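# Move a glass beaker onto a drying-rack peg

## Task

Pick up the inverted beaker on the shelved bench close to the door and put it on one of the pegs of the drying rack that stands on the shelved bench close to the window. It must be pushed onto the peg far enough that the peg alone supports it. The beaker must never reach the floor. Being glass, it breaks (a failure) if it drops more than a few centimetres or is struck hard. At the end, open the gripper and back the robot away; the beaker has to stay on the peg without the robot's help. The robot must not topple or be left leaning.

## Robot and tools

Robot: a Hello Robot Stretch 3. It has a two-wheel drive base (0.33 m long, 0.34 m wide), a lift that slides up a mast, and one telescoping arm that reaches out to the robot's RIGHT side. The gripper moves forward or back only when the base drives. Turning in place pivots about the point midway between the wheels, 0.05 m behind the front edge. With the arm pulled in and the wrist folded, a turn sweeps a 0.28 m radius circle; an unfolded level wrist reaches beyond it.

Frames: the base frame sits on the floor between the drive wheels, x ahead, y to the left, z up. hand_pose is reported in it, at the point where closed fingertips meet; with all wrist joints at zero its x axis is up, y runs back along the arm toward the mast, z toward the robot's rear. The odometry frame is the base frame as it was when the scene began.

execute_actions: argument actions is a list holding one action, or empty to just read state and images. An action may have base, joints, contact_limits. base holds exactly one relative command: translate_m (metres, -1 to 1, a straight drive from the current spot, positive forward; no sideways motion) or rotate_rad (radians, -3.2 to 3.2, an in-place turn, positive is counter-clockwise seen from above). Base offsets are measured from where the last state report placed the robot. joints is a single object of absolute targets, keyed by name: lift_m 0 to 1.1 (arm height); arm_m 0 to 0.52 (extension); wrist_yaw_rad -1.345 to 4.42 (0 along the arm, positive toward the front, 3.0 folded over the base); wrist_pitch_rad -1.57 to 0.451 (0 level, negative tips fingers down); wrist_roll_rad -2.911 to 2.911 (0 has fingers side by side); gripper_m -0.089 to 0.179 (larger is wider; actual tip gap is 0.007 m less when nearly shut, 0.025 m less when fully open, zero below 0.007); head_pan_rad -3.953 to 1.73 (0 ahead, positive left, -1.57 faces the arm); head_tilt_rad -1.53 to 0.419 (negative down). contact_limits takes only arm_m: a motor_effort percentage (1 to 100) at which the arm motion halts; lower is softer, too low halts at once; it also caps holding force until the next action. The base and joint motions start together. Joints or base omitted may keep pushing to earlier targets. Unknown keys or out-of-range numbers get the whole call rejected. cameras picks which images return: head_camera, nav_camera, wrist_camera or all; omitted or null means all, [] means none. An action ends after at most 15 s.

wait: seconds 0 to 10; nothing new is commanded and the same state and images come back. zoom_image: camera plus region [x0, y0, x1, y1] in pixels from the top-left, no larger than 504 by 504, on that camera's newest full image. finished_scene: pass scene (1 or 2) to close the scene once the goal holds; it cannot be reversed.

Result lines: base_status and joint_status say how each motion ended: done, off_target (stopped short, maybe still pushing), contact_stop (arm or lift hit something firmly and went slack until recommanded), time_out, or torque_fault (a wrist servo overloaded and is limp for 10 s). After a reported stop, further calls in that reply are skipped. on_its_own covers uncommanded parts; its held at value is the target, not the position. motor_effort is percent of maximum, positive toward larger values, bracket shows the peak; readings carry offsets and noise. lidar_m: 12 distances from the base origin, 30-degree sectors starting straight ahead then counter-clockwise (4th left, 7th behind, 10th right), "-" for none; the scan plane is 0.17 m up, so it sees legs not tabletops, and misses glass and the robot itself. wrist_depth_mm and head_depth_mm are 7 by 7 grids of median depth (head one is sideways). base_odometry counts wheel turns, so slip looks like motion; turned_by_wheels and turned_by_imu give rotation since last result; base_tilt gives lean in degrees with a fixed bias up to about 4.

Gripping: command gripper_m under the object's width to hold it; to let go, go at least 0.02 above the touching value. Neither the reading nor done proves a grasp; check the images. To re-squeeze, send a different value.

Order and cautions: stow the arm (lift_m under 0.30, arm_m under 0.03, wrist_yaw_rad over 2.54) for fast driving; otherwise the base is slow. Fold or unfold the wrist only with lift_m 0.32 to 0.95, wrist_pitch_rad -0.4 and roll near 0; after folding you may lower to 0.25. If wrist_yaw_rad is under -0.4, keep pitch at -0.5 or lower. Approach the door-side bench, grasp the beaker gently, lift it clear, carry it low and steady, line it up with a peg, slide it on deep enough, open, then withdraw the arm and drive off. Keep the glass from dropping or bumping. Do not push hard against furniture with the gripper high above 0.45 m, do not drive while the gripper holds or hooks something fixed, and avoid snagging, especially when reversing; if tilt appears, undo in small steps, free the gripper and lower the lift to about 0.2. A loose object may occasionally get nudged by something.

Each tool is called by a JSON object that holds its "fn" and its "kwargs".

## Session

{"fn": "execute_actions", "kwargs": {"actions": []}}

Scene clock: 0.00 s.
base_odometry: x=+0.000 y=+0.000 heading=+0.000 (m, m, rad; odometry frame)
turned_by_wheels: +0.000 (rad since the last result)
turned_by_imu: +0.000 (rad since the last result)
base_tilt: forward=+3.1 right=-0.8 (deg)
lidar_m: 1.62 1.58 1.59 1.53 1.70 1.09 1.09 1.35 1.90 2.05 2.51 1.61
head_depth_mm: 2078 1794 1808 2109 2090 1514 1522 / 2100 1852 1851 2174 1928 1562 1569 / 2117 1927 1917 2237 2143 1621 1622 / 2126 1991 1983 2302 2155 1670 1669 / 2139 2049 2050 2406 2195 1731 1734 / 2160 2489 2121 2485 2033 1795 1804 / 2165 2600 2609 2595 2601 2582 2136
base_status: not commanded
joint_positions: lift_m=+0.543 arm_m=+0.001 wrist_yaw_rad=+3.118 wrist_pitch_rad=-0.467 wrist_roll_rad=+0.013 gripper_m=+0.037 head_pan_rad=-0.018 head_tilt_rad=-0.016
joint_status: not commanded
motor_effort: left_wheel=+0 right_wheel=-2 lift_m=+20 arm_m=-1 wrist_yaw_rad=+0 wrist_pitch_rad=+6 wrist_roll_rad=+0 gripper_m=+0 head_pan_rad=+0 head_tilt_rad=+2 (%)
hand_pose: x=-0.0162 y=+0.0725 z=+0.5450 quat_wxyz=(+0.173, +0.694, +0.155, +0.682) (m; base frame)
wrist_depth_mm: - - - - - - - / - - - - - - - / - - - - - - - / - - - - - - - / 947 952 916 945 - 967 927 / 812 786 813 799 825 808 814 / 706 691 679 701 675 698 694
pictures: head_camera (sideways: a quarter turn clockwise sets it upright), nav_camera (sideways: a quarter turn counterclockwise sets it upright), wrist_camera
Images, in order (width x height): head_camera 896x504, nav_camera 672x504, wrist_camera 644x364.

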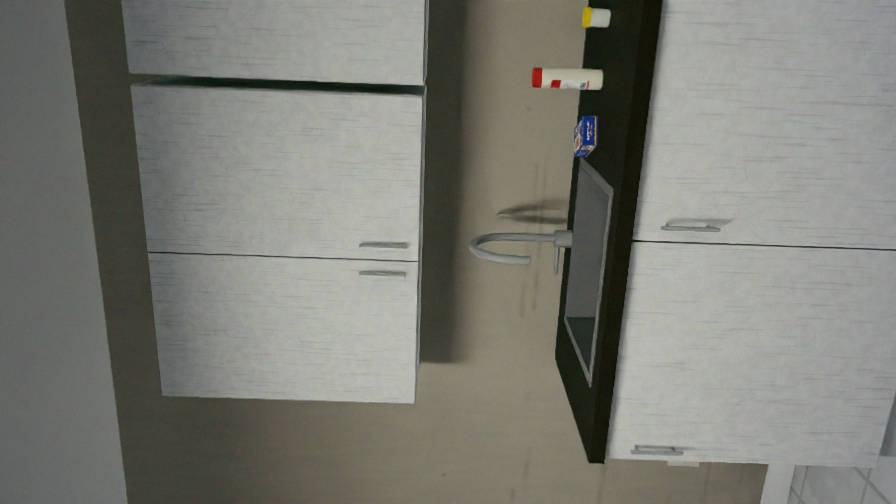

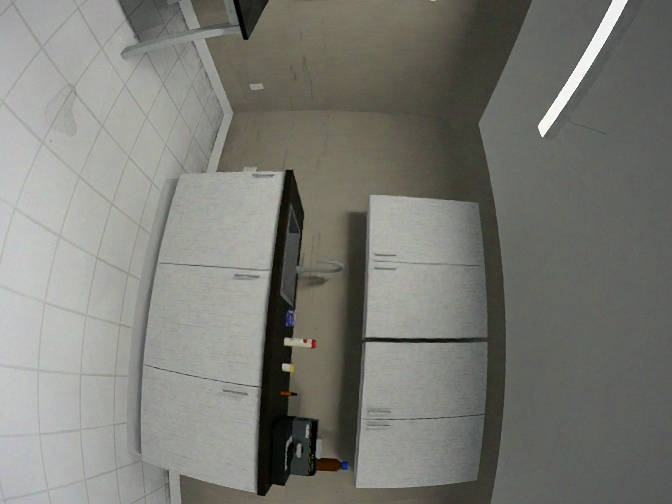

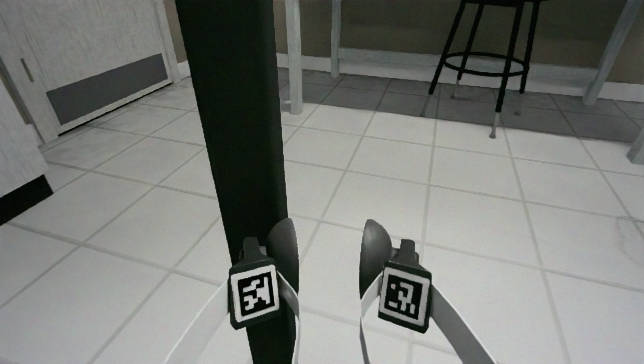

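{"fn": "execute_actions", "kwargs": {"actions": [{"joints": {"head_pan_rad": 1.57, "head_tilt_rad": -0.3}}], "cameras": ["head_camera", "nav_camera"]}}

{"fn": "execute_actions", "kwargs": {"actions": [{"joints": {"head_pan_rad": -1.57, "head_tilt_rad": -0.3}}], "cameras": ["head_camera", "nav_camera"]}}

{"fn": "execute_actions", "kwargs": {"actions": [{"joints": {"head_pan_rad": -3.14, "head_tilt_rad": -0.3}}], "cameras": ["head_camera", "nav_camera"]}}

Scene clock: 1.63 s.
base_odometry: x=+0.000 y=+0.000 heading=+0.000 (m, m, rad; odometry frame)
turned_by_wheels: +0.000 (rad since the last result)
turned_by_imu: +0.000 (rad since the last result)
base_tilt: forward=+3.1 right=-0.9 (deg)
lidar_m: 1.62 1.58 1.59 1.52 1.70 1.09 1.09 1.34 1.90 2.04 2.51 1.61
head_depth_mm: 1824 1929 2023 1961 1669 2013 1644 / 1892 2018 2081 1934 2240 2076 1634 / 1946 2059 2183 1908 2395 2065 1628 / 2037 2154 2249 1887 2447 2050 1612 / 2116 2212 2338 2436 2439 1901 1621 / 2178 2299 2425 2586 2655 2040 1607 / 2230 2323 2451 2561 2568 2019 1606
base_status: not commanded
joint_positions: lift_m=+0.543 arm_m=+0.001 wrist_yaw_rad=+3.118 wrist_pitch_rad=-0.467 wrist_roll_rad=+0.013 gripper_m=+0.037 head_pan_rad=+1.563 head_tilt_rad=-0.296
joint_status: all done
motor_effort: left_wheel=+0(0) right_wheel=-1(2) lift_m=+20(21) arm_m=-1(1) wrist_yaw_rad=+0(0) wrist_pitch_rad=+6(6) wrist_roll_rad=+0(0) gripper_m=+0(1) head_pan_rad=+5(63) head_tilt_rad=-2(29) (%)
hand_pose: x=-0.0162 y=+0.0725 z=+0.5450 quat_wxyz=(+0.173, +0.694, +0.155, +0.682) (m; base frame)
wrist_depth_mm: - - - - - - - / - - - - - - - / - - - - - - - / - - - - - - - / 916 941 954 962 - 944 954 / 802 814 835 788 841 785 803 / 703 694 686 685 682 707 702
pictures: head_camera (sideways: a quarter turn clockwise sets it upright), nav_camera (sideways: a quarter turn counterclockwise sets it upright)
Images, in order (width x height): head_camera 896x504, nav_camera 672x504.

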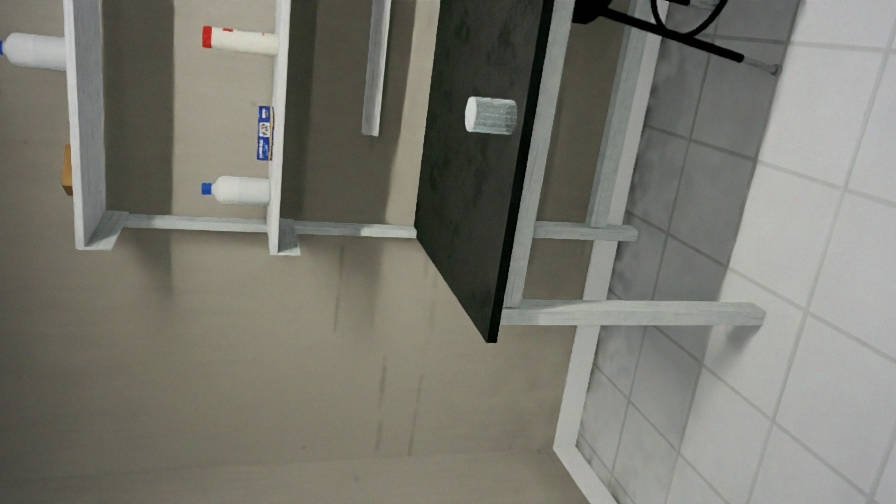

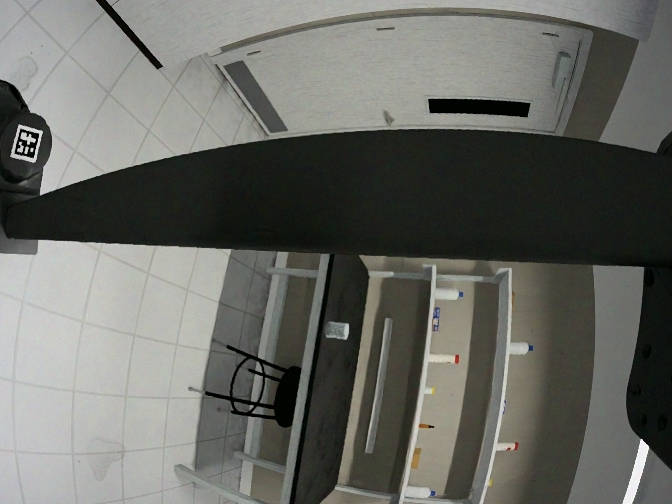

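Scene clock: 3.57 s.
base_odometry: x=+0.000 y=+0.000 heading=+0.000 (m, m, rad; odometry frame)
turned_by_wheels: +0.000 (rad since the last result)
turned_by_imu: +0.000 (rad since the last result)
base_tilt: forward=+3.0 right=-0.8 (deg)
lidar_m: 1.62 1.58 1.59 1.53 1.70 1.09 1.09 1.34 1.90 2.05 2.51 1.61
head_depth_mm: 2226 1987 2052 2546 2622 2100 1646 / 2313 2056 2123 2630 2703 2088 1640 / 2374 2477 2554 2741 2748 2079 1628 / 2435 2563 2681 2835 2834 2053 1623 / 2557 2708 2792 2916 2546 2056 1626 / 2659 2797 2946 3093 2824 2044 1609 / 2761 2914 3051 3261 2800 2029 1602
base_status: not commanded
joint_positions: lift_m=+0.543 arm_m=+0.001 wrist_yaw_rad=+3.118 wrist_pitch_rad=-0.467 wrist_roll_rad=+0.013 gripper_m=+0.037 head_pan_rad=-1.563 head_tilt_rad=-0.296
joint_status: all done
motor_effort: left_wheel=+0(0) right_wheel=+0(1) lift_m=+21(21) arm_m=-1(1) wrist_yaw_rad=-1(0) wrist_pitch_rad=+6(6) wrist_roll_rad=+0(0) gripper_m=+1(1) head_pan_rad=-5(61) head_tilt_rad=-3(3) (%)
hand_pose: x=-0.0162 y=+0.0725 z=+0.5450 quat_wxyz=(+0.173, +0.694, +0.155, +0.682) (m; base frame)
wrist_depth_mm: - - - - - - - / - - - - - - - / - - - - - - - / - - - - - - - / 914 937 947 966 - 958 944 / 788 807 819 817 829 783 783 / 703 701 687 704 674 705 706
pictures: head_camera (sideways: a quarter turn clockwise sets it upright), nav_camera (sideways: a quarter turn counterclockwise sets it upright)
Images, in order (width x height): head_camera 896x504, nav_camera 672x504.

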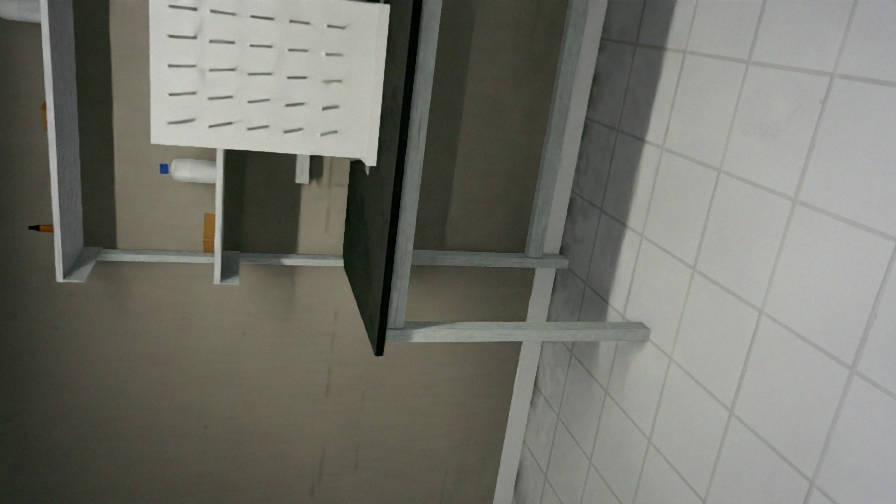

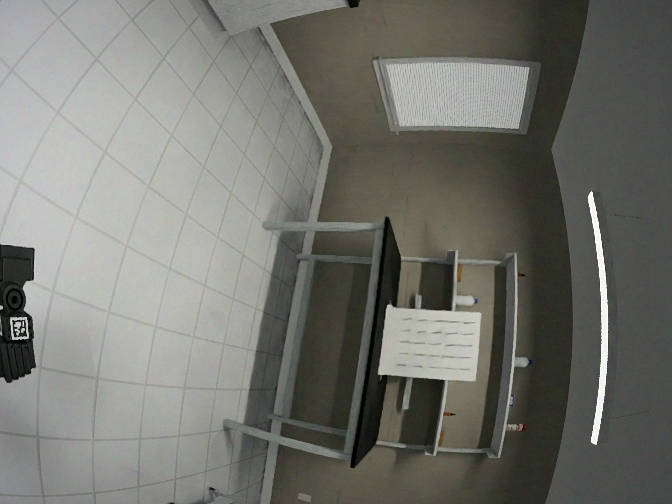

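Scene clock: 4.87 s.
base_odometry: x=+0.000 y=+0.000 heading=+0.000 (m, m, rad; odometry frame)
turned_by_wheels: +0.000 (rad since the last result)
turned_by_imu: +0.000 (rad since the last result)
base_tilt: forward=+3.0 right=-0.9 (deg)
lidar_m: 1.62 1.58 1.59 1.53 1.70 1.09 1.09 1.34 1.90 2.06 2.51 1.61
head_depth_mm: 926 965 1008 1054 1108 1163 1232 / 954 998 1040 1094 1151 1217 1289 / 982 1031 1085 1135 1198 1263 1340 / 1442 1518 1590 1660 1767 1854 1486 / 1499 1569 1658 1743 1800 1657 1570 / 1550 1634 1721 1818 1834 1513 1564 / 1606 1701 1788 1900 1981 1569 1610
base_status: not commanded
joint_positions: lift_m=+0.543 arm_m=+0.001 wrist_yaw_rad=+3.118 wrist_pitch_rad=-0.467 wrist_roll_rad=+0.013 gripper_m=+0.037 head_pan_rad=-3.133 head_tilt_rad=-0.296
joint_status: all done
motor_effort: left_wheel=+0(1) right_wheel=-1(2) lift_m=+21(21) arm_m=+0(1) wrist_yaw_rad=+0(0) wrist_pitch_rad=+6(6) wrist_roll_rad=+0(0) gripper_m=+0(2) head_pan_rad=-6(62) head_tilt_rad=-2(0) (%)
hand_pose: x=-0.0162 y=+0.0725 z=+0.5450 quat_wxyz=(+0.173, +0.694, +0.155, +0.682) (m; base frame)
wrist_depth_mm: - - - - - - - / - - - - - - - / - - - - - - - / - - - - - - - / 951 944 934 968 - 922 948 / 781 792 804 787 830 775 801 / 692 699 674 692 675 694 694
pictures: head_camera (sideways: a quarter turn clockwise sets it upright), nav_camera (sideways: a quarter turn counterclockwise sets it upright)
Images, in order (width x height): head_camera 896x504, nav_camera 672x504.

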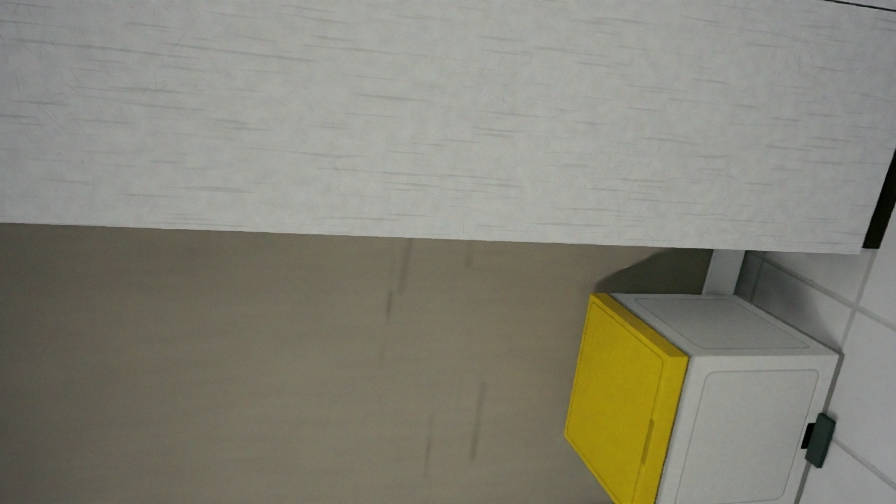

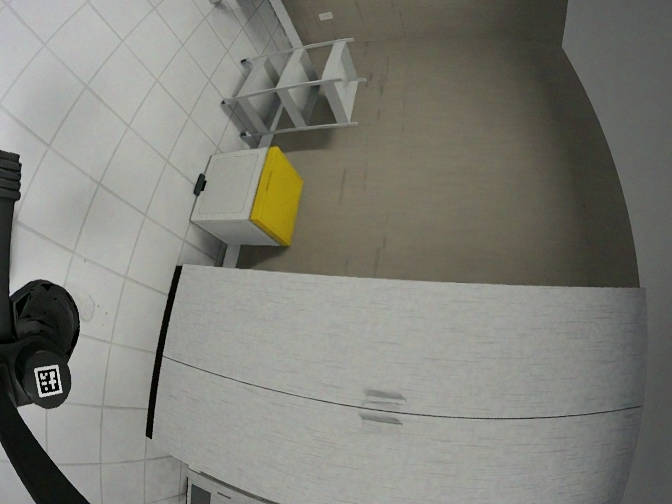

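{"fn": "execute_actions", "kwargs": {"actions": [{"base": {"rotate_rad": 1.47}, "joints": {"lift_m": 0.28, "head_pan_rad": -3.32, "head_tilt_rad": -0.1}}], "cameras": ["head_camera"]}}

Scene clock: 10.30 s.
base_odometry: x=+0.000 y=+0.000 heading=+1.470 (m, m, rad; odometry frame)
turned_by_wheels: +1.470 (rad since the last result)
turned_by_imu: +1.455 (rad since the last result)
base_tilt: forward=+2.9 right=-0.8 (deg)
lidar_m: 1.53 1.80 1.09 1.09 1.29 1.87 2.05 2.07 1.62 1.62 1.82 1.49
head_depth_mm: 2418 2458 2495 2539 1982 2588 1982 / 2420 2466 2512 2553 2505 2569 2064 / 2435 2471 2533 2579 2632 2682 2049 / 2452 2508 2191 2194 2660 2684 2036 / 2479 2525 2164 2199 2678 2662 2028 / 2488 2540 2600 2618 2705 2628 2002 / 2511 2541 2590 2628 2691 2639 1997
base_status: done
joint_positions: lift_m=+0.280 arm_m=+0.001 wrist_yaw_rad=+3.118 wrist_pitch_rad=-0.467 wrist_roll_rad=+0.013 gripper_m=+0.037 head_pan_rad=-3.313 head_tilt_rad=-0.112
joint_status: all done
motor_effort: left_wheel=-2(7) right_wheel=+0(8) lift_m=+14(17) arm_m=+0(1) wrist_yaw_rad=+0(0) wrist_pitch_rad=+6(6) wrist_roll_rad=+0(0) gripper_m=+0(0) head_pan_rad=-5(27) head_tilt_rad=+8(32) (%)
hand_pose: x=-0.0162 y=+0.0724 z=+0.2822 quat_wxyz=(+0.173, +0.694, +0.155, +0.682) (m; base frame)
wrist_depth_mm: - - - - - 954 912 / - - - - - - - / 892 906 - 901 896 904 885 / 698 702 720 699 697 717 710 / 575 580 573 579 598 578 584 / 489 501 - - - 494 505 / 441 - - - 421 429 426
pictures: head_camera (sideways: a quarter turn clockwise sets it upright)
Images, in order (width x height): head_camera 896x504.

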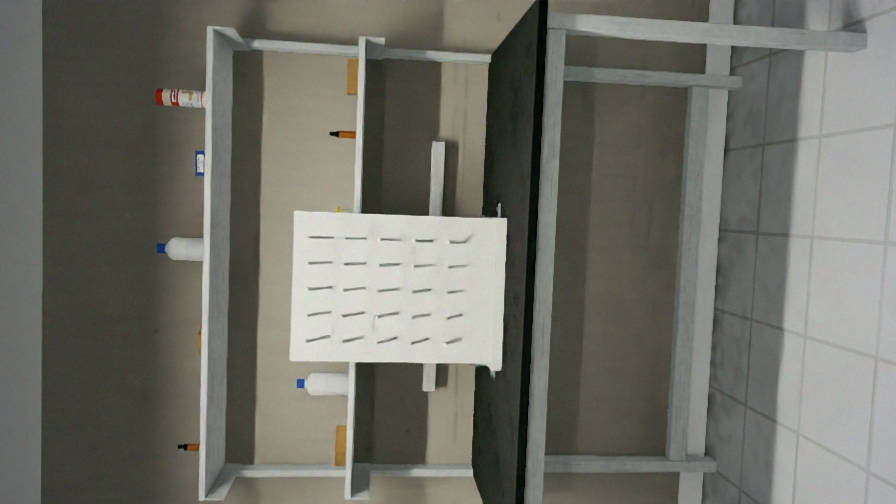

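{"fn": "zoom_image", "kwargs": {"camera": "head_camera", "region": [280, 190, 540, 390]}}

Region (280, 190, 540, 390) of head_camera's 896x504 image, scaled by 1.938, with more detail than that image has; it fills the top 388 rows of this view, and the rest is white.

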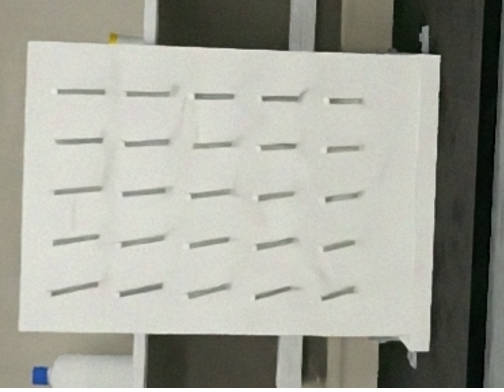

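{"fn": "execute_actions", "kwargs": {"actions": [{"base": {"translate_m": 0.85}, "joints": {"head_pan_rad": -0.2, "head_tilt_rad": -0.7}}], "cameras": ["head_camera"]}}

Scene clock: 17.87 s.
base_odometry: x=+0.086 y=+0.846 heading=+1.470 (m, m, rad; odometry frame)
turned_by_wheels: +0.000 (rad since the last result)
turned_by_imu: +0.007 (rad since the last result)
base_tilt: forward=+3.1 right=-0.9 (deg)
lidar_m: 1.21 0.71 1.33 0.95 1.03 1.78 2.88 2.13 1.80 1.80 0.78 0.78
head_depth_mm: 1145 1275 1085 842 781 1428 1238 / 1153 1290 1078 838 793 1387 1234 / 1158 1284 1074 834 1552 1422 1233 / 1171 1278 1074 833 1552 1420 1226 / 1167 1287 1061 829 1540 1407 1226 / 1180 1289 1061 826 1582 1406 1222 / 1166 1279 1054 822 1571 1401 1219
base_status: done
joint_positions: lift_m=+0.280 arm_m=+0.001 wrist_yaw_rad=+3.118 wrist_pitch_rad=-0.467 wrist_roll_rad=+0.013 gripper_m=+0.037 head_pan_rad=-0.207 head_tilt_rad=-0.692
joint_status: all done
motor_effort: left_wheel=-2(9) right_wheel=+1(7) lift_m=+15(14) arm_m=-1(1) wrist_yaw_rad=+0(0) wrist_pitch_rad=+6(6) wrist_roll_rad=+0(0) gripper_m=-1(1) head_pan_rad=+6(62) head_tilt_rad=-5(47) (%)
hand_pose: x=-0.0162 y=+0.0724 z=+0.2822 quat_wxyz=(+0.173, +0.694, +0.155, +0.682) (m; base frame)
wrist_depth_mm: - - - - - - - / - - - - - - - / 912 911 - 929 901 901 898 / 720 698 702 712 716 712 710 / 580 581 578 581 612 579 577 / 491 510 - - - 490 483 / 441 - - - 413 427 427
pictures: head_camera (sideways: a quarter turn clockwise sets it upright)
Images, in order (width x height): head_camera 896x504.

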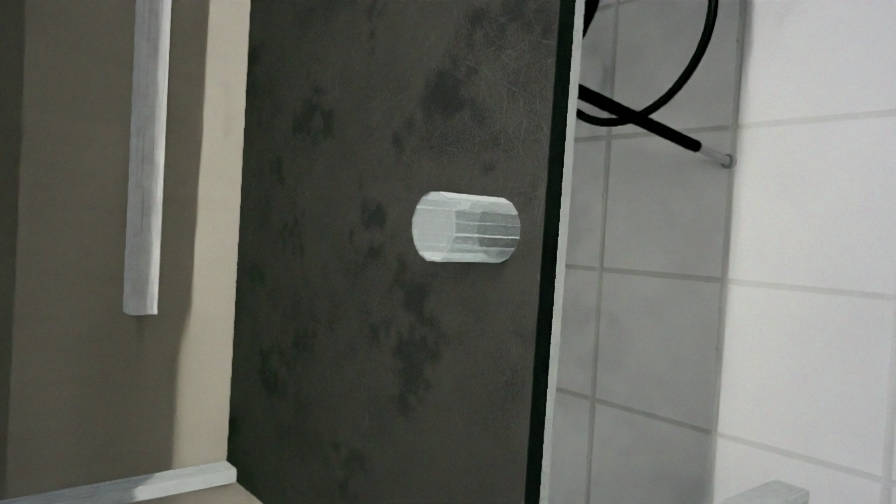

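{"fn": "execute_actions", "kwargs": {"actions": [{"base": {"rotate_rad": 1.33}, "joints": {"lift_m": 0.94, "head_pan_rad": -1.57, "head_tilt_rad": -0.7, "wrist_pitch_rad": -0.4}}], "cameras": ["head_camera"]}}

{"fn": "execute_actions", "kwargs": {"actions": [{"joints": {"wrist_yaw_rad": 0.0, "gripper_m": 0.17}}], "cameras": ["head_camera", "wrist_camera"]}}

Scene clock: 25.50 s.
base_odometry: x=+0.086 y=+0.846 heading=+2.800 (m, m, rad; odometry frame)
turned_by_wheels: +1.330 (rad since the last result)
turned_by_imu: +1.315 (rad since the last result)
base_tilt: forward=+3.1 right=-0.9 (deg)
lidar_m: 1.21 0.96 1.26 2.68 3.40 1.88 1.80 1.10 0.78 0.78 0.71 1.39
head_depth_mm: 1160 1298 1082 843 - - 1191 / 1163 1289 1082 839 742 - 1209 / 1171 1287 1075 833 740 - - / 1172 1281 1070 829 803 - - / 1173 1285 1065 831 806 - 1180 / 1175 1290 1063 825 1586 1439 1180 / 1186 1279 1057 823 1576 1403 1221
base_status: done
joint_positions: lift_m=+0.940 arm_m=+0.001 wrist_yaw_rad=+3.118 wrist_pitch_rad=-0.421 wrist_roll_rad=+0.013 gripper_m=+0.037 head_pan_rad=-1.563 head_tilt_rad=-0.692
joint_status: all done
motor_effort: left_wheel=-2(8) right_wheel=+1(7) lift_m=+27(27) arm_m=-1(1) wrist_yaw_rad=-1(0) wrist_pitch_rad=+8(10) wrist_roll_rad=+0(0) gripper_m=+0(0) head_pan_rad=-5(61) head_tilt_rad=-6(6) (%)
hand_pose: x=-0.0160 y=+0.0784 z=+0.9515 quat_wxyz=(+0.157, +0.697, +0.139, +0.685) (m; base frame)
wrist_depth_mm: - - - - - - - / - - - - - - - / - - - - - - - / - - - - - - - / - - - - - - - / - - - - - - - / - - - - - - -
pictures: head_camera (sideways: a quarter turn clockwise sets it upright)
Images, in order (width x height): head_camera 896x504.

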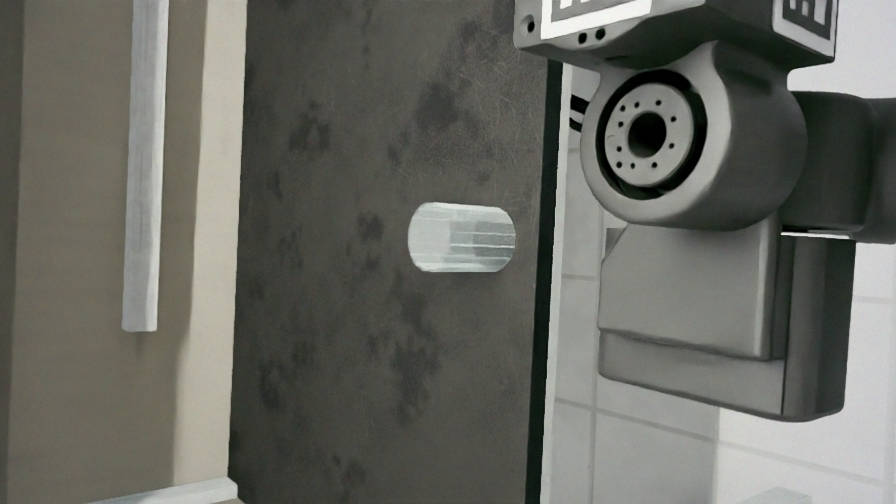

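Scene clock: 28.07 s.
base_odometry: x=+0.086 y=+0.846 heading=+2.800 (m, m, rad; odometry frame)
turned_by_wheels: +0.000 (rad since the last result)
turned_by_imu: +0.000 (rad since the last result)
base_tilt: forward=+3.1 right=-0.9 (deg)
lidar_m: 1.21 0.96 1.26 2.68 3.41 1.88 1.79 1.11 0.78 0.78 0.72 1.39
head_depth_mm: 1159 1291 1083 842 - - - / 1163 1289 1079 840 743 - - / 1167 1281 1071 861 - - - / 1171 1285 1067 834 1558 1382 1223 / 1173 1288 1068 829 1584 1410 1227 / 1177 1292 1058 827 1578 1409 1220 / 1180 1283 1054 823 1578 1404 1221
base_status: not commanded
joint_positions: lift_m=+0.940 arm_m=+0.001 wrist_yaw_rad=+0.002 wrist_pitch_rad=-0.421 wrist_roll_rad=+0.013 gripper_m=+0.170 head_pan_rad=-1.563 head_tilt_rad=-0.692
joint_status: all done
motor_effort: left_wheel=-2(1) right_wheel=+1(0) lift_m=+27(27) arm_m=-1(1) wrist_yaw_rad=-2(3) wrist_pitch_rad=+8(8) wrist_roll_rad=+0(0) gripper_m=+0(95) head_pan_rad=-5(4) head_tilt_rad=-6(5) (%)
hand_pose: x=-0.0211 y=-0.3695 z=+0.9515 quat_wxyz=(+0.687, +0.148, -0.695, -0.149) (m; base frame)
wrist_depth_mm: - - - 930 954 954 947 / - - - - - - - / - 772 768 764 772 788 766 / 591 576 580 591 579 581 587 / 470 481 467 464 466 479 472 / 483 479 487 414 417 415 418 / 618 - - - - - -
pictures: head_camera (sideways: a quarter turn clockwise sets it upright), wrist_camera
Images, in order (width x height): head_camera 896x504, wrist_camera 644x364.

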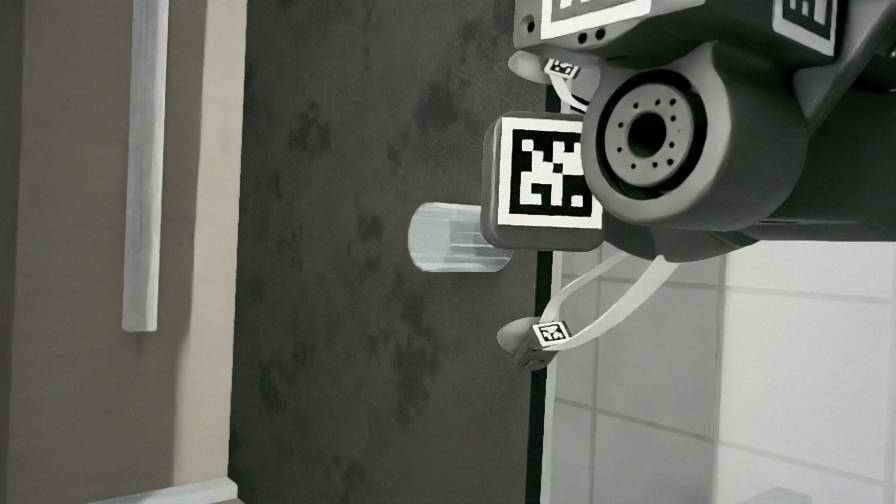

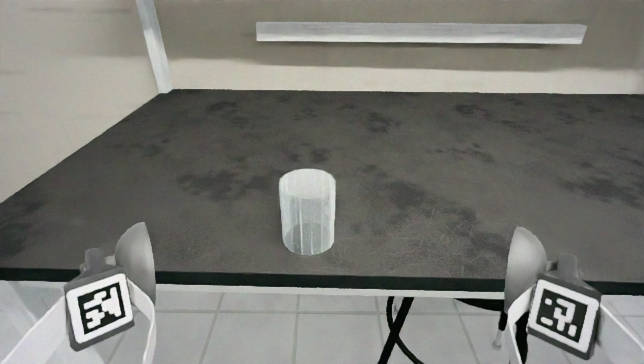

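{"fn": "execute_actions", "kwargs": {"actions": [{"base": {"translate_m": 0.025}, "joints": {"wrist_pitch_rad": -1.1, "lift_m": 1.0, "arm_m": 0.15}}], "cameras": ["head_camera", "wrist_camera"]}}

Scene clock: 30.83 s.
base_odometry: x=+0.062 y=+0.854 heading=+2.800 (m, m, rad; odometry frame)
turned_by_wheels: +0.000 (rad since the last result)
turned_by_imu: +0.000 (rad since the last result)
base_tilt: forward=+3.1 right=-0.8 (deg)
lidar_m: 1.22 0.93 1.23 2.68 3.40 1.90 1.81 1.12 0.80 0.79 0.70 1.36
head_depth_mm: 1142 - - 790 1558 1388 1237 / 1161 - - 789 1345 1388 1231 / 1166 1172 - - 1618 1413 1229 / 1171 1282 1068 860 1545 1411 1221 / 1176 1282 1067 830 1594 1405 1226 / 1180 1290 1058 825 1584 1411 1218 / 1165 1275 1058 826 1568 1405 1216
base_status: done
joint_positions: lift_m=+1.000 arm_m=+0.150 wrist_yaw_rad=+0.000 wrist_pitch_rad=-1.103 wrist_roll_rad=+0.013 gripper_m=+0.170 head_pan_rad=-1.563 head_tilt_rad=-0.692
joint_status: all done
motor_effort: left_wheel=-2(5) right_wheel=+0(4) lift_m=+26(27) arm_m=+6(10) wrist_yaw_rad=-1(2) wrist_pitch_rad=+1(7) wrist_roll_rad=+0(0) gripper_m=-1(1) head_pan_rad=-5(5) head_tilt_rad=-6(5) (%)
hand_pose: x=-0.0216 y=-0.3886 z=+0.8988 quat_wxyz=(+0.599, +0.368, -0.606, -0.373) (m; base frame)
wrist_depth_mm: 386 380 387 389 384 382 387 / 362 361 360 354 362 358 358 / 361 355 352 347 348 346 343 / - 941 - - - - - / - - - - - - - / - - - - - - - / 942 947 987 933 958 948 918
pictures: head_camera (sideways: a quarter turn clockwise sets it upright), wrist_camera
Images, in order (width x height): head_camera 896x504, wrist_camera 644x364.

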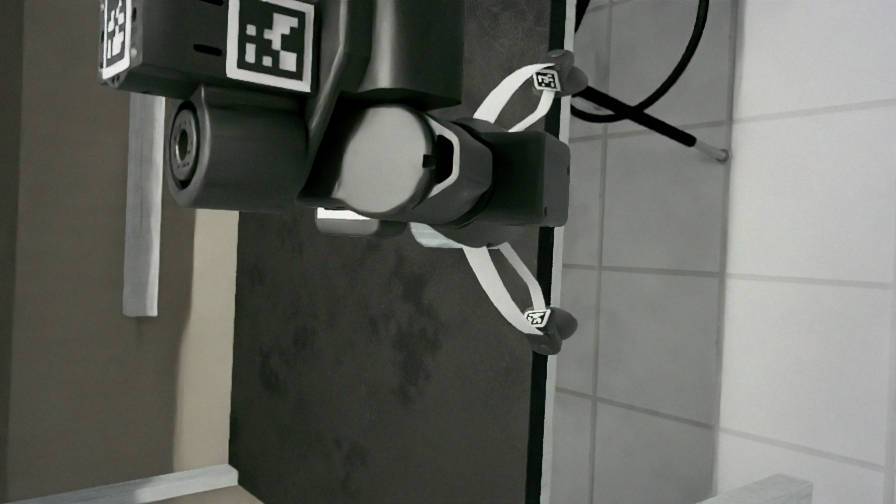

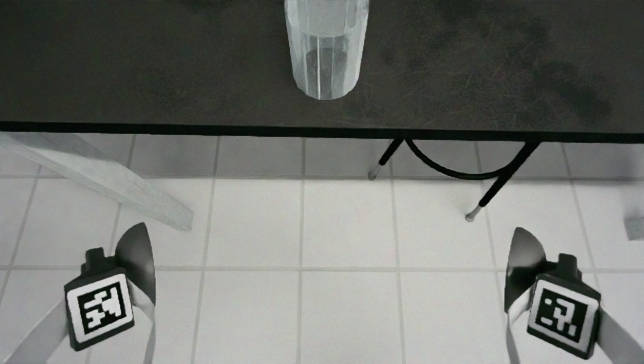

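{"fn": "execute_actions", "kwargs": {"actions": [{"joints": {"lift_m": 0.97, "arm_m": 0.30}}], "cameras": ["head_camera", "wrist_camera"]}}

Scene clock: 33.83 s.
base_odometry: x=+0.062 y=+0.854 heading=+2.800 (m, m, rad; odometry frame)
turned_by_wheels: +0.000 (rad since the last result)
turned_by_imu: +0.000 (rad since the last result)
base_tilt: forward=+3.0 right=-0.8 (deg)
lidar_m: 1.21 0.93 1.23 2.68 3.40 1.90 1.82 1.13 0.80 0.79 0.70 1.36
head_depth_mm: 1153 - 1041 838 1556 1388 1232 / 1144 - 999 823 1177 1388 1234 / 1168 - - 809 1549 1419 1231 / 1170 1283 1069 807 1554 1419 1225 / 1177 1292 1062 827 1552 1414 1220 / 1179 1288 1061 827 1572 1404 1217 / 1163 1271 1054 824 1579 1400 1218
base_status: not commanded
joint_positions: lift_m=+0.970 arm_m=+0.300 wrist_yaw_rad=+0.000 wrist_pitch_rad=-1.104 wrist_roll_rad=+0.013 gripper_m=+0.170 head_pan_rad=-1.563 head_tilt_rad=-0.692
joint_status: all done
motor_effort: left_wheel=-2(2) right_wheel=+1(0) lift_m=+14(23) arm_m=+6(7) wrist_yaw_rad=+0(1) wrist_pitch_rad=+1(1) wrist_roll_rad=+0(0) gripper_m=+0(0) head_pan_rad=-4(5) head_tilt_rad=-5(5) (%)
hand_pose: x=-0.0216 y=-0.5384 z=+0.8694 quat_wxyz=(+0.598, +0.369, -0.606, -0.373) (m; base frame)
wrist_depth_mm: 348 347 347 348 347 342 345 / 324 325 324 326 326 323 322 / 307 310 309 307 304 305 307 / 292 290 289 292 289 288 291 / 275 280 275 277 277 278 275 / 947 933 950 944 933 944 270 / 922 893 941 904 898 902 920
pictures: head_camera (sideways: a quarter turn clockwise sets it upright), wrist_camera
Images, in order (width x height): head_camera 896x504, wrist_camera 644x364.

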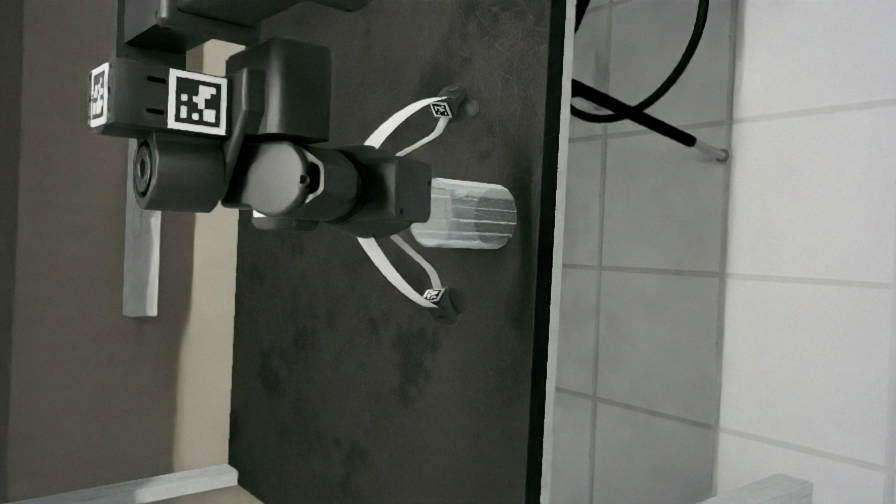

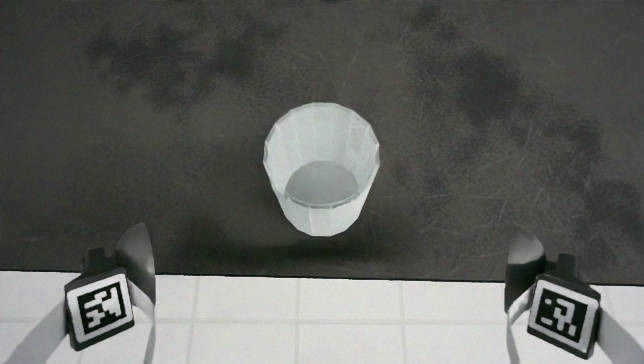

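{"fn": "execute_actions", "kwargs": {"actions": [{"joints": {"lift_m": 0.93, "arm_m": 0.355, "gripper_m": 0.13}}], "cameras": ["head_camera", "wrist_camera"]}}

Scene clock: 36.33 s.
base_odometry: x=+0.062 y=+0.854 heading=+2.800 (m, m, rad; odometry frame)
turned_by_wheels: +0.000 (rad since the last result)
turned_by_imu: +0.000 (rad since the last result)
base_tilt: forward=+3.1 right=-0.8 (deg)
lidar_m: 1.21 0.94 1.23 2.68 3.41 1.90 1.82 1.13 0.80 0.79 0.70 1.36
head_depth_mm: 1160 1158 1020 817 1559 1392 1235 / 1163 - 979 838 1172 1393 1232 / 1164 1174 - 808 1553 1419 1229 / 1172 1286 1068 809 1550 1413 1225 / 1170 1286 1064 829 1546 1412 1219 / 1176 1292 1063 827 1572 1409 1221 / 1160 1275 1058 823 1574 1399 1218
base_status: not commanded
joint_positions: lift_m=+0.930 arm_m=+0.355 wrist_yaw_rad=+0.000 wrist_pitch_rad=-1.104 wrist_roll_rad=+0.013 gripper_m=+0.130 head_pan_rad=-1.563 head_tilt_rad=-0.692
joint_status: all done
motor_effort: left_wheel=-2(2) right_wheel=+1(1) lift_m=+15(15) arm_m=+6(7) wrist_yaw_rad=-1(1) wrist_pitch_rad=+2(1) wrist_roll_rad=+0(0) gripper_m=-1(91) head_pan_rad=-5(5) head_tilt_rad=-5(6) (%)
hand_pose: x=-0.0216 y=-0.5933 z=+0.8294 quat_wxyz=(+0.598, +0.369, -0.606, -0.374) (m; base frame)
wrist_depth_mm: 298 297 296 295 295 295 293 / 278 281 280 278 279 276 277 / 265 263 262 264 263 263 263 / 249 248 250 250 247 247 246 / 236 236 237 236 237 239 236 / 226 226 226 226 225 - 225 / 218 214 216 213 215 212 215
pictures: head_camera (sideways: a quarter turn clockwise sets it upright), wrist_camera
Images, in order (width x height): head_camera 896x504, wrist_camera 644x364.

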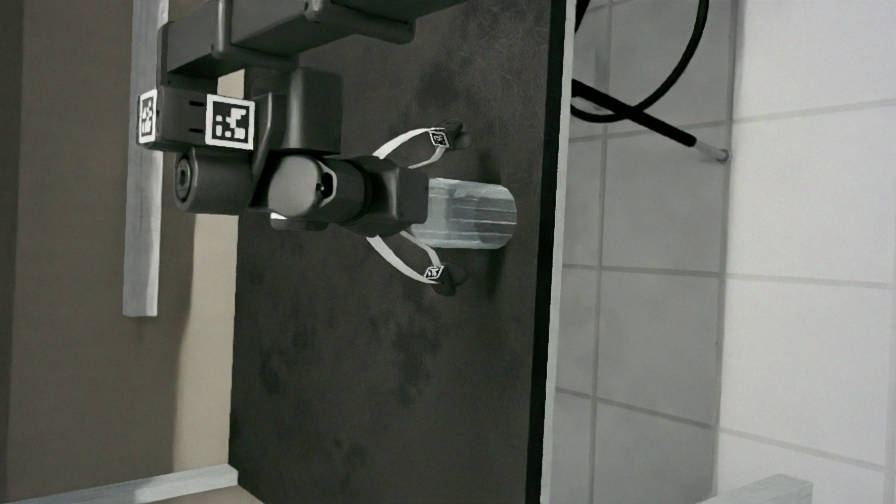

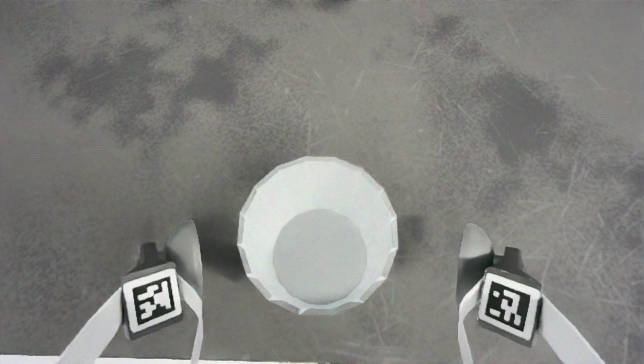

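{"fn": "execute_actions", "kwargs": {"actions": [{"base": {"translate_m": 0.006}, "joints": {"lift_m": 0.915, "arm_m": 0.362, "gripper_m": 0.11}}], "cameras": ["head_camera", "wrist_camera"]}}

Scene clock: 40.23 s.
base_odometry: x=+0.056 y=+0.856 heading=+2.800 (m, m, rad; odometry frame)
turned_by_wheels: +0.000 (rad since the last result)
turned_by_imu: +0.000 (rad since the last result)
base_tilt: forward=+3.1 right=-0.9 (deg)
lidar_m: 1.21 0.93 1.22 2.68 3.41 1.91 1.82 1.13 0.80 0.79 0.69 1.36
head_depth_mm: 1161 1166 - 817 1279 1399 1229 / 1161 1166 997 837 1167 1388 1228 / 1165 1175 - 811 1552 1426 1231 / 1165 1288 1067 808 1551 1417 1221 / 1181 1280 1060 830 1542 1411 1220 / 1176 1293 1057 828 1581 1409 1221 / 1169 1275 1055 824 1569 1405 1213
base_status: done
joint_positions: lift_m=+0.915 arm_m=+0.362 wrist_yaw_rad=+0.000 wrist_pitch_rad=-1.104 wrist_roll_rad=+0.013 gripper_m=+0.110 head_pan_rad=-1.563 head_tilt_rad=-0.692
joint_status: all done
motor_effort: left_wheel=-2(3) right_wheel=+0(8) lift_m=+13(14) arm_m=+6(6) wrist_yaw_rad=+0(1) wrist_pitch_rad=+1(1) wrist_roll_rad=+0(0) gripper_m=-1(79) head_pan_rad=-5(4) head_tilt_rad=-5(5) (%)
hand_pose: x=-0.0216 y=-0.6003 z=+0.8144 quat_wxyz=(+0.598, +0.369, -0.605, -0.374) (m; base frame)
wrist_depth_mm: 278 278 278 279 277 275 276 / 261 260 260 260 260 260 258 / 247 246 249 246 246 246 245 / 234 235 232 235 232 233 232 / 221 222 221 223 221 222 220 / 212 211 212 212 211 211 209 / 201 200 201 201 201 199 201
pictures: head_camera (sideways: a quarter turn clockwise sets it upright), wrist_camera
Images, in order (width x height): head_camera 896x504, wrist_camera 644x364.

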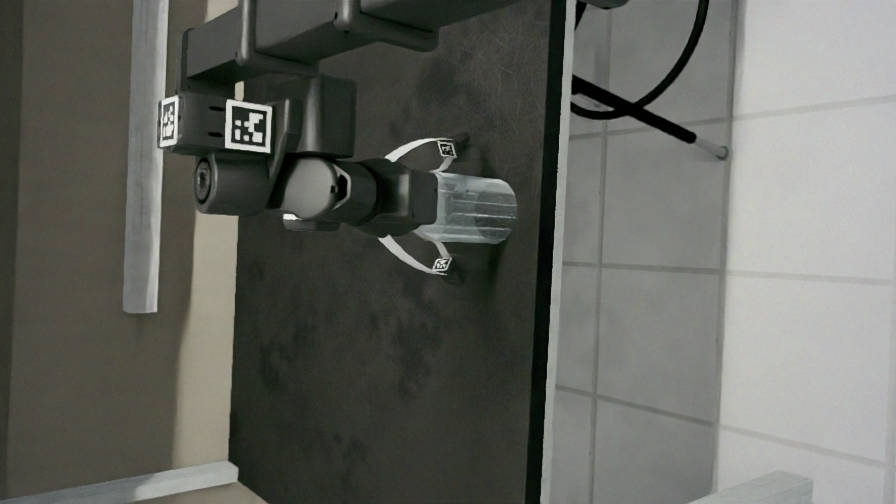

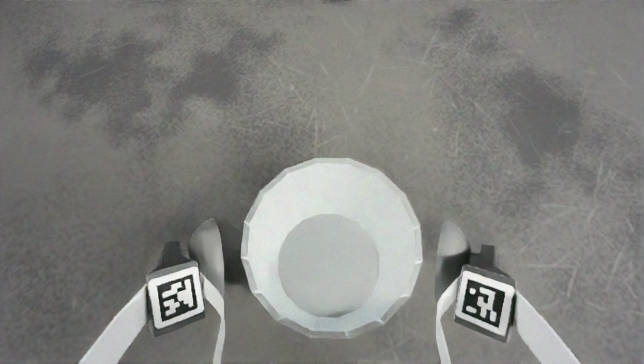

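{"fn": "execute_actions", "kwargs": {"actions": [{"joints": {"gripper_m": 0.03}}], "cameras": ["head_camera", "wrist_camera"]}}

Scene clock: 41.80 s.
base_odometry: x=+0.056 y=+0.856 heading=+2.800 (m, m, rad; odometry frame)
turned_by_wheels: +0.000 (rad since the last result)
turned_by_imu: +0.000 (rad since the last result)
base_tilt: forward=+3.1 right=-0.8 (deg)
lidar_m: 1.22 0.93 1.22 2.67 3.41 1.91 1.83 1.14 0.79 0.79 0.70 1.35
head_depth_mm: 1163 1165 - 816 1272 1394 1235 / 1162 1174 997 838 1172 1391 1234 / 1172 1175 - 796 1554 1415 1232 / 1164 1286 1071 821 1548 1408 1222 / 1174 1284 1062 829 1550 1410 1222 / 1176 1298 1061 826 1586 1404 1228 / 1162 1273 1054 824 1574 1404 1216
base_status: not commanded
joint_positions: lift_m=+0.915 arm_m=+0.362 wrist_yaw_rad=+0.000 wrist_pitch_rad=-1.107 wrist_roll_rad=+0.013 gripper_m=+0.031 head_pan_rad=-1.563 head_tilt_rad=-0.692
joint_status: all done
motor_effort: left_wheel=-2(1) right_wheel=+1(0) lift_m=+15(15) arm_m=+6(7) wrist_yaw_rad=-1(1) wrist_pitch_rad=+2(3) wrist_roll_rad=+0(0) gripper_m=-24(99) head_pan_rad=-4(5) head_tilt_rad=-6(5) (%)
hand_pose: x=-0.0216 y=-0.5996 z=+0.8141 quat_wxyz=(+0.598, +0.370, -0.605, -0.374) (m; base frame)
wrist_depth_mm: 278 277 276 278 275 275 273 / 262 259 260 258 260 260 258 / 247 246 246 245 246 247 246 / 234 234 233 233 232 232 231 / 221 221 224 221 220 220 221 / 211 212 212 211 211 210 208 / 202 201 201 200 201 200 199
pictures: head_camera (sideways: a quarter turn clockwise sets it upright), wrist_camera
Images, in order (width x height): head_camera 896x504, wrist_camera 644x364.

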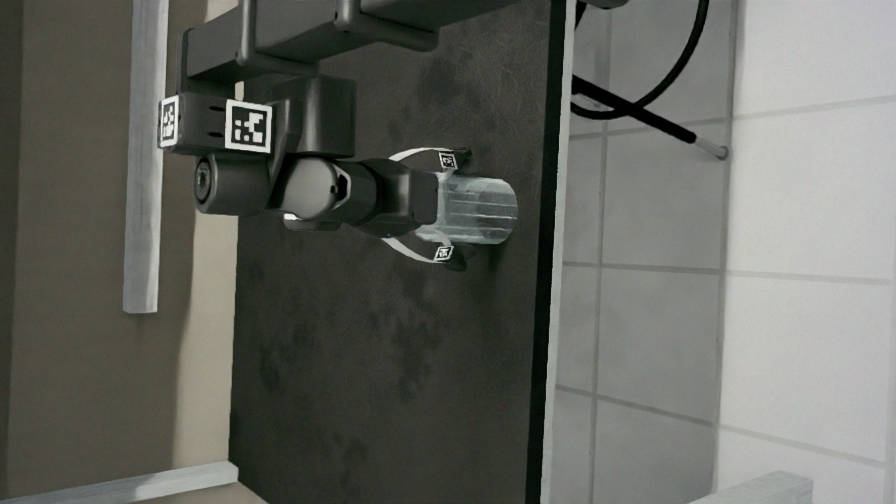

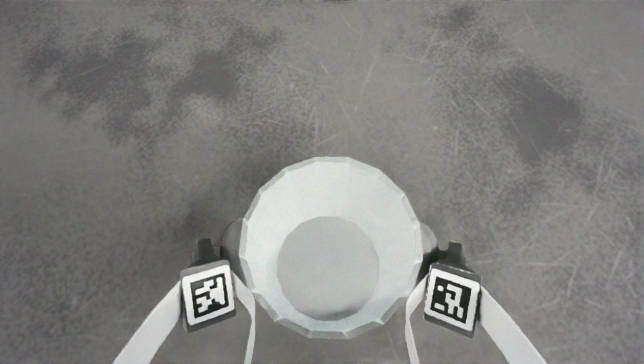

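{"fn": "execute_actions", "kwargs": {"actions": [{"joints": {"lift_m": 0.935}}], "cameras": ["head_camera", "wrist_camera"]}}

Scene clock: 43.00 s.
base_odometry: x=+0.056 y=+0.856 heading=+2.800 (m, m, rad; odometry frame)
turned_by_wheels: +0.000 (rad since the last result)
turned_by_imu: +0.000 (rad since the last result)
base_tilt: forward=+3.1 right=-0.8 (deg)
lidar_m: 1.22 0.93 1.22 2.67 3.43 1.90 1.82 1.13 0.80 0.79 0.70 1.35
head_depth_mm: 1160 - 1035 828 1561 1391 1237 / 1160 - 997 837 1172 1388 1233 / 1165 1158 - 810 1557 1424 1228 / 1168 1285 1070 807 1551 1411 1222 / 1175 1286 1064 828 1541 1411 1224 / 1177 1297 1062 824 1570 1407 1219 / 1162 1274 1057 824 1573 1408 1216
base_status: not commanded
joint_positions: lift_m=+0.935 arm_m=+0.362 wrist_yaw_rad=+0.000 wrist_pitch_rad=-1.108 wrist_roll_rad=+0.013 gripper_m=+0.034 head_pan_rad=-1.563 head_tilt_rad=-0.692
joint_status: all done
motor_effort: left_wheel=-2(2) right_wheel=+1(1) lift_m=+27(29) arm_m=+6(7) wrist_yaw_rad=+0(0) wrist_pitch_rad=+3(3) wrist_roll_rad=+0(0) gripper_m=-22(22) head_pan_rad=-5(5) head_tilt_rad=-5(6) (%)
hand_pose: x=-0.0216 y=-0.5994 z=+0.8332 quat_wxyz=(+0.598, +0.370, -0.605, -0.375) (m; base frame)
wrist_depth_mm: 305 298 299 298 299 298 298 / 283 280 282 283 283 280 281 / 267 268 266 267 267 266 266 / 253 253 252 254 253 253 251 / 239 239 242 240 240 239 239 / 228 229 229 230 228 228 227 / 220 220 218 218 217 217 217
pictures: head_camera (sideways: a quarter turn clockwise sets it upright), wrist_camera
Images, in order (width x height): head_camera 896x504, wrist_camera 644x364.

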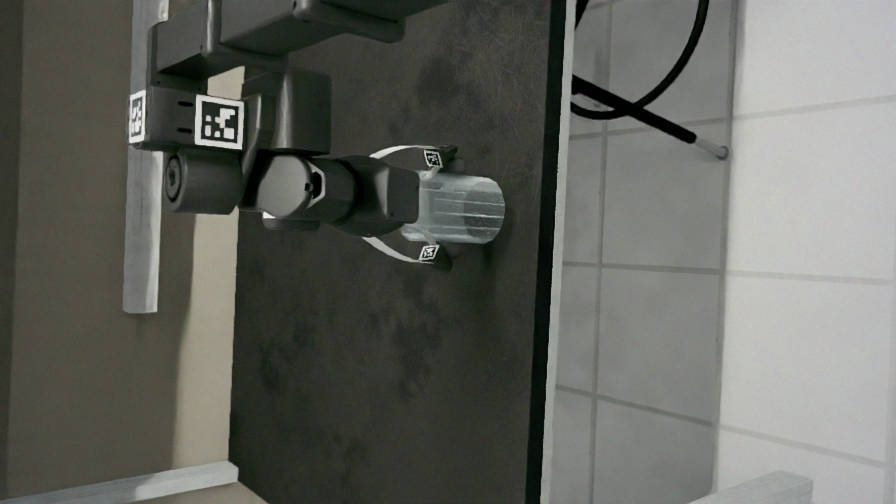

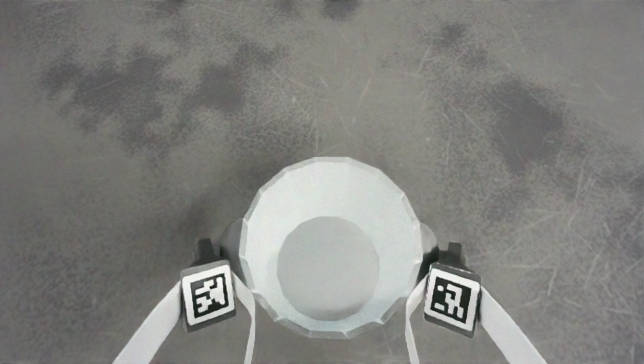

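{"fn": "execute_actions", "kwargs": {"actions": [{"base": {"rotate_rad": 1.75}, "joints": {"lift_m": 1.0, "arm_m": 0.0, "head_pan_rad": 0.0, "head_tilt_rad": -0.4}}], "cameras": ["head_camera", "wrist_camera"]}}

Scene clock: 48.60 s.
base_odometry: x=+0.056 y=+0.856 heading=-1.734 (m, m, rad; odometry frame)
turned_by_wheels: +1.750 (rad since the last result)
turned_by_imu: +1.733 (rad since the last result)
base_tilt: forward=+3.0 right=-0.8 (deg)
lidar_m: 2.68 2.26 1.84 1.83 0.80 0.79 1.21 0.70 1.30 0.93 0.97 1.72
head_depth_mm: 2930 3095 3266 3211 2369 1824 1477 / 2982 3098 3406 3384 2358 1816 1470 / 2922 2876 3458 3354 2344 1809 1467 / 3004 2845 3525 3337 2334 1801 1465 / 3106 3277 3615 3262 2326 1798 1457 / 3156 3388 3645 3089 2299 1774 1446 / 3254 3527 3840 3244 2292 1774 1451
base_status: done
joint_positions: lift_m=+1.000 arm_m=+0.001 wrist_yaw_rad=+0.000 wrist_pitch_rad=-1.108 wrist_roll_rad=+0.013 gripper_m=+0.034 head_pan_rad=-0.007 head_tilt_rad=-0.409
joint_status: all done
motor_effort: left_wheel=-2(8) right_wheel=+0(6) lift_m=+28(29) arm_m=-7(5) wrist_yaw_rad=-1(1) wrist_pitch_rad=+3(3) wrist_roll_rad=+0(0) gripper_m=-24(21) head_pan_rad=+4(62) head_tilt_rad=+5(35) (%)
hand_pose: x=-0.0216 y=-0.2386 z=+0.8982 quat_wxyz=(+0.598, +0.370, -0.605, -0.375) (m; base frame)
wrist_depth_mm: - - 926 - - - - / - - - - - - - / - - - - - - - / - - - - - - - / - - - - - - - / - - - - - - 993 / 939 922 926 944 935 938 935
pictures: head_camera (sideways: a quarter turn clockwise sets it upright), wrist_camera
Images, in order (width x height): head_camera 896x504, wrist_camera 644x364.

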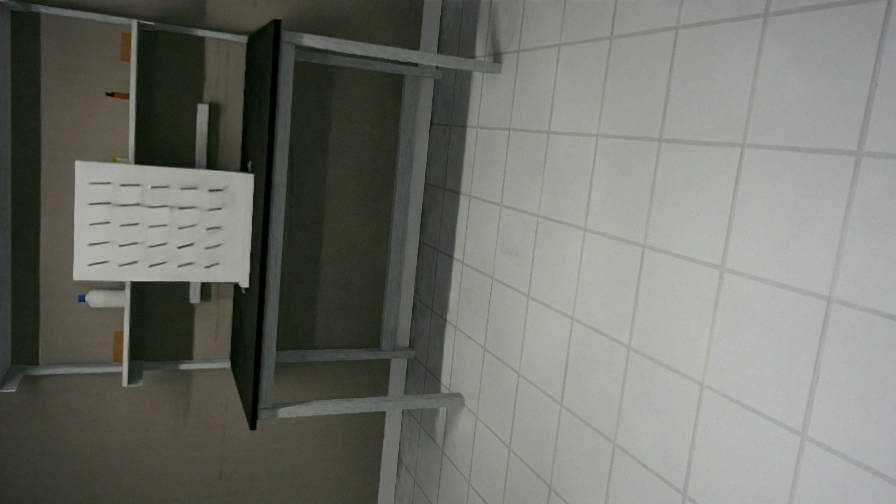

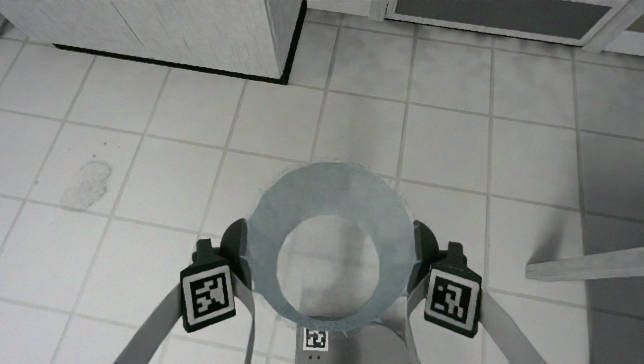

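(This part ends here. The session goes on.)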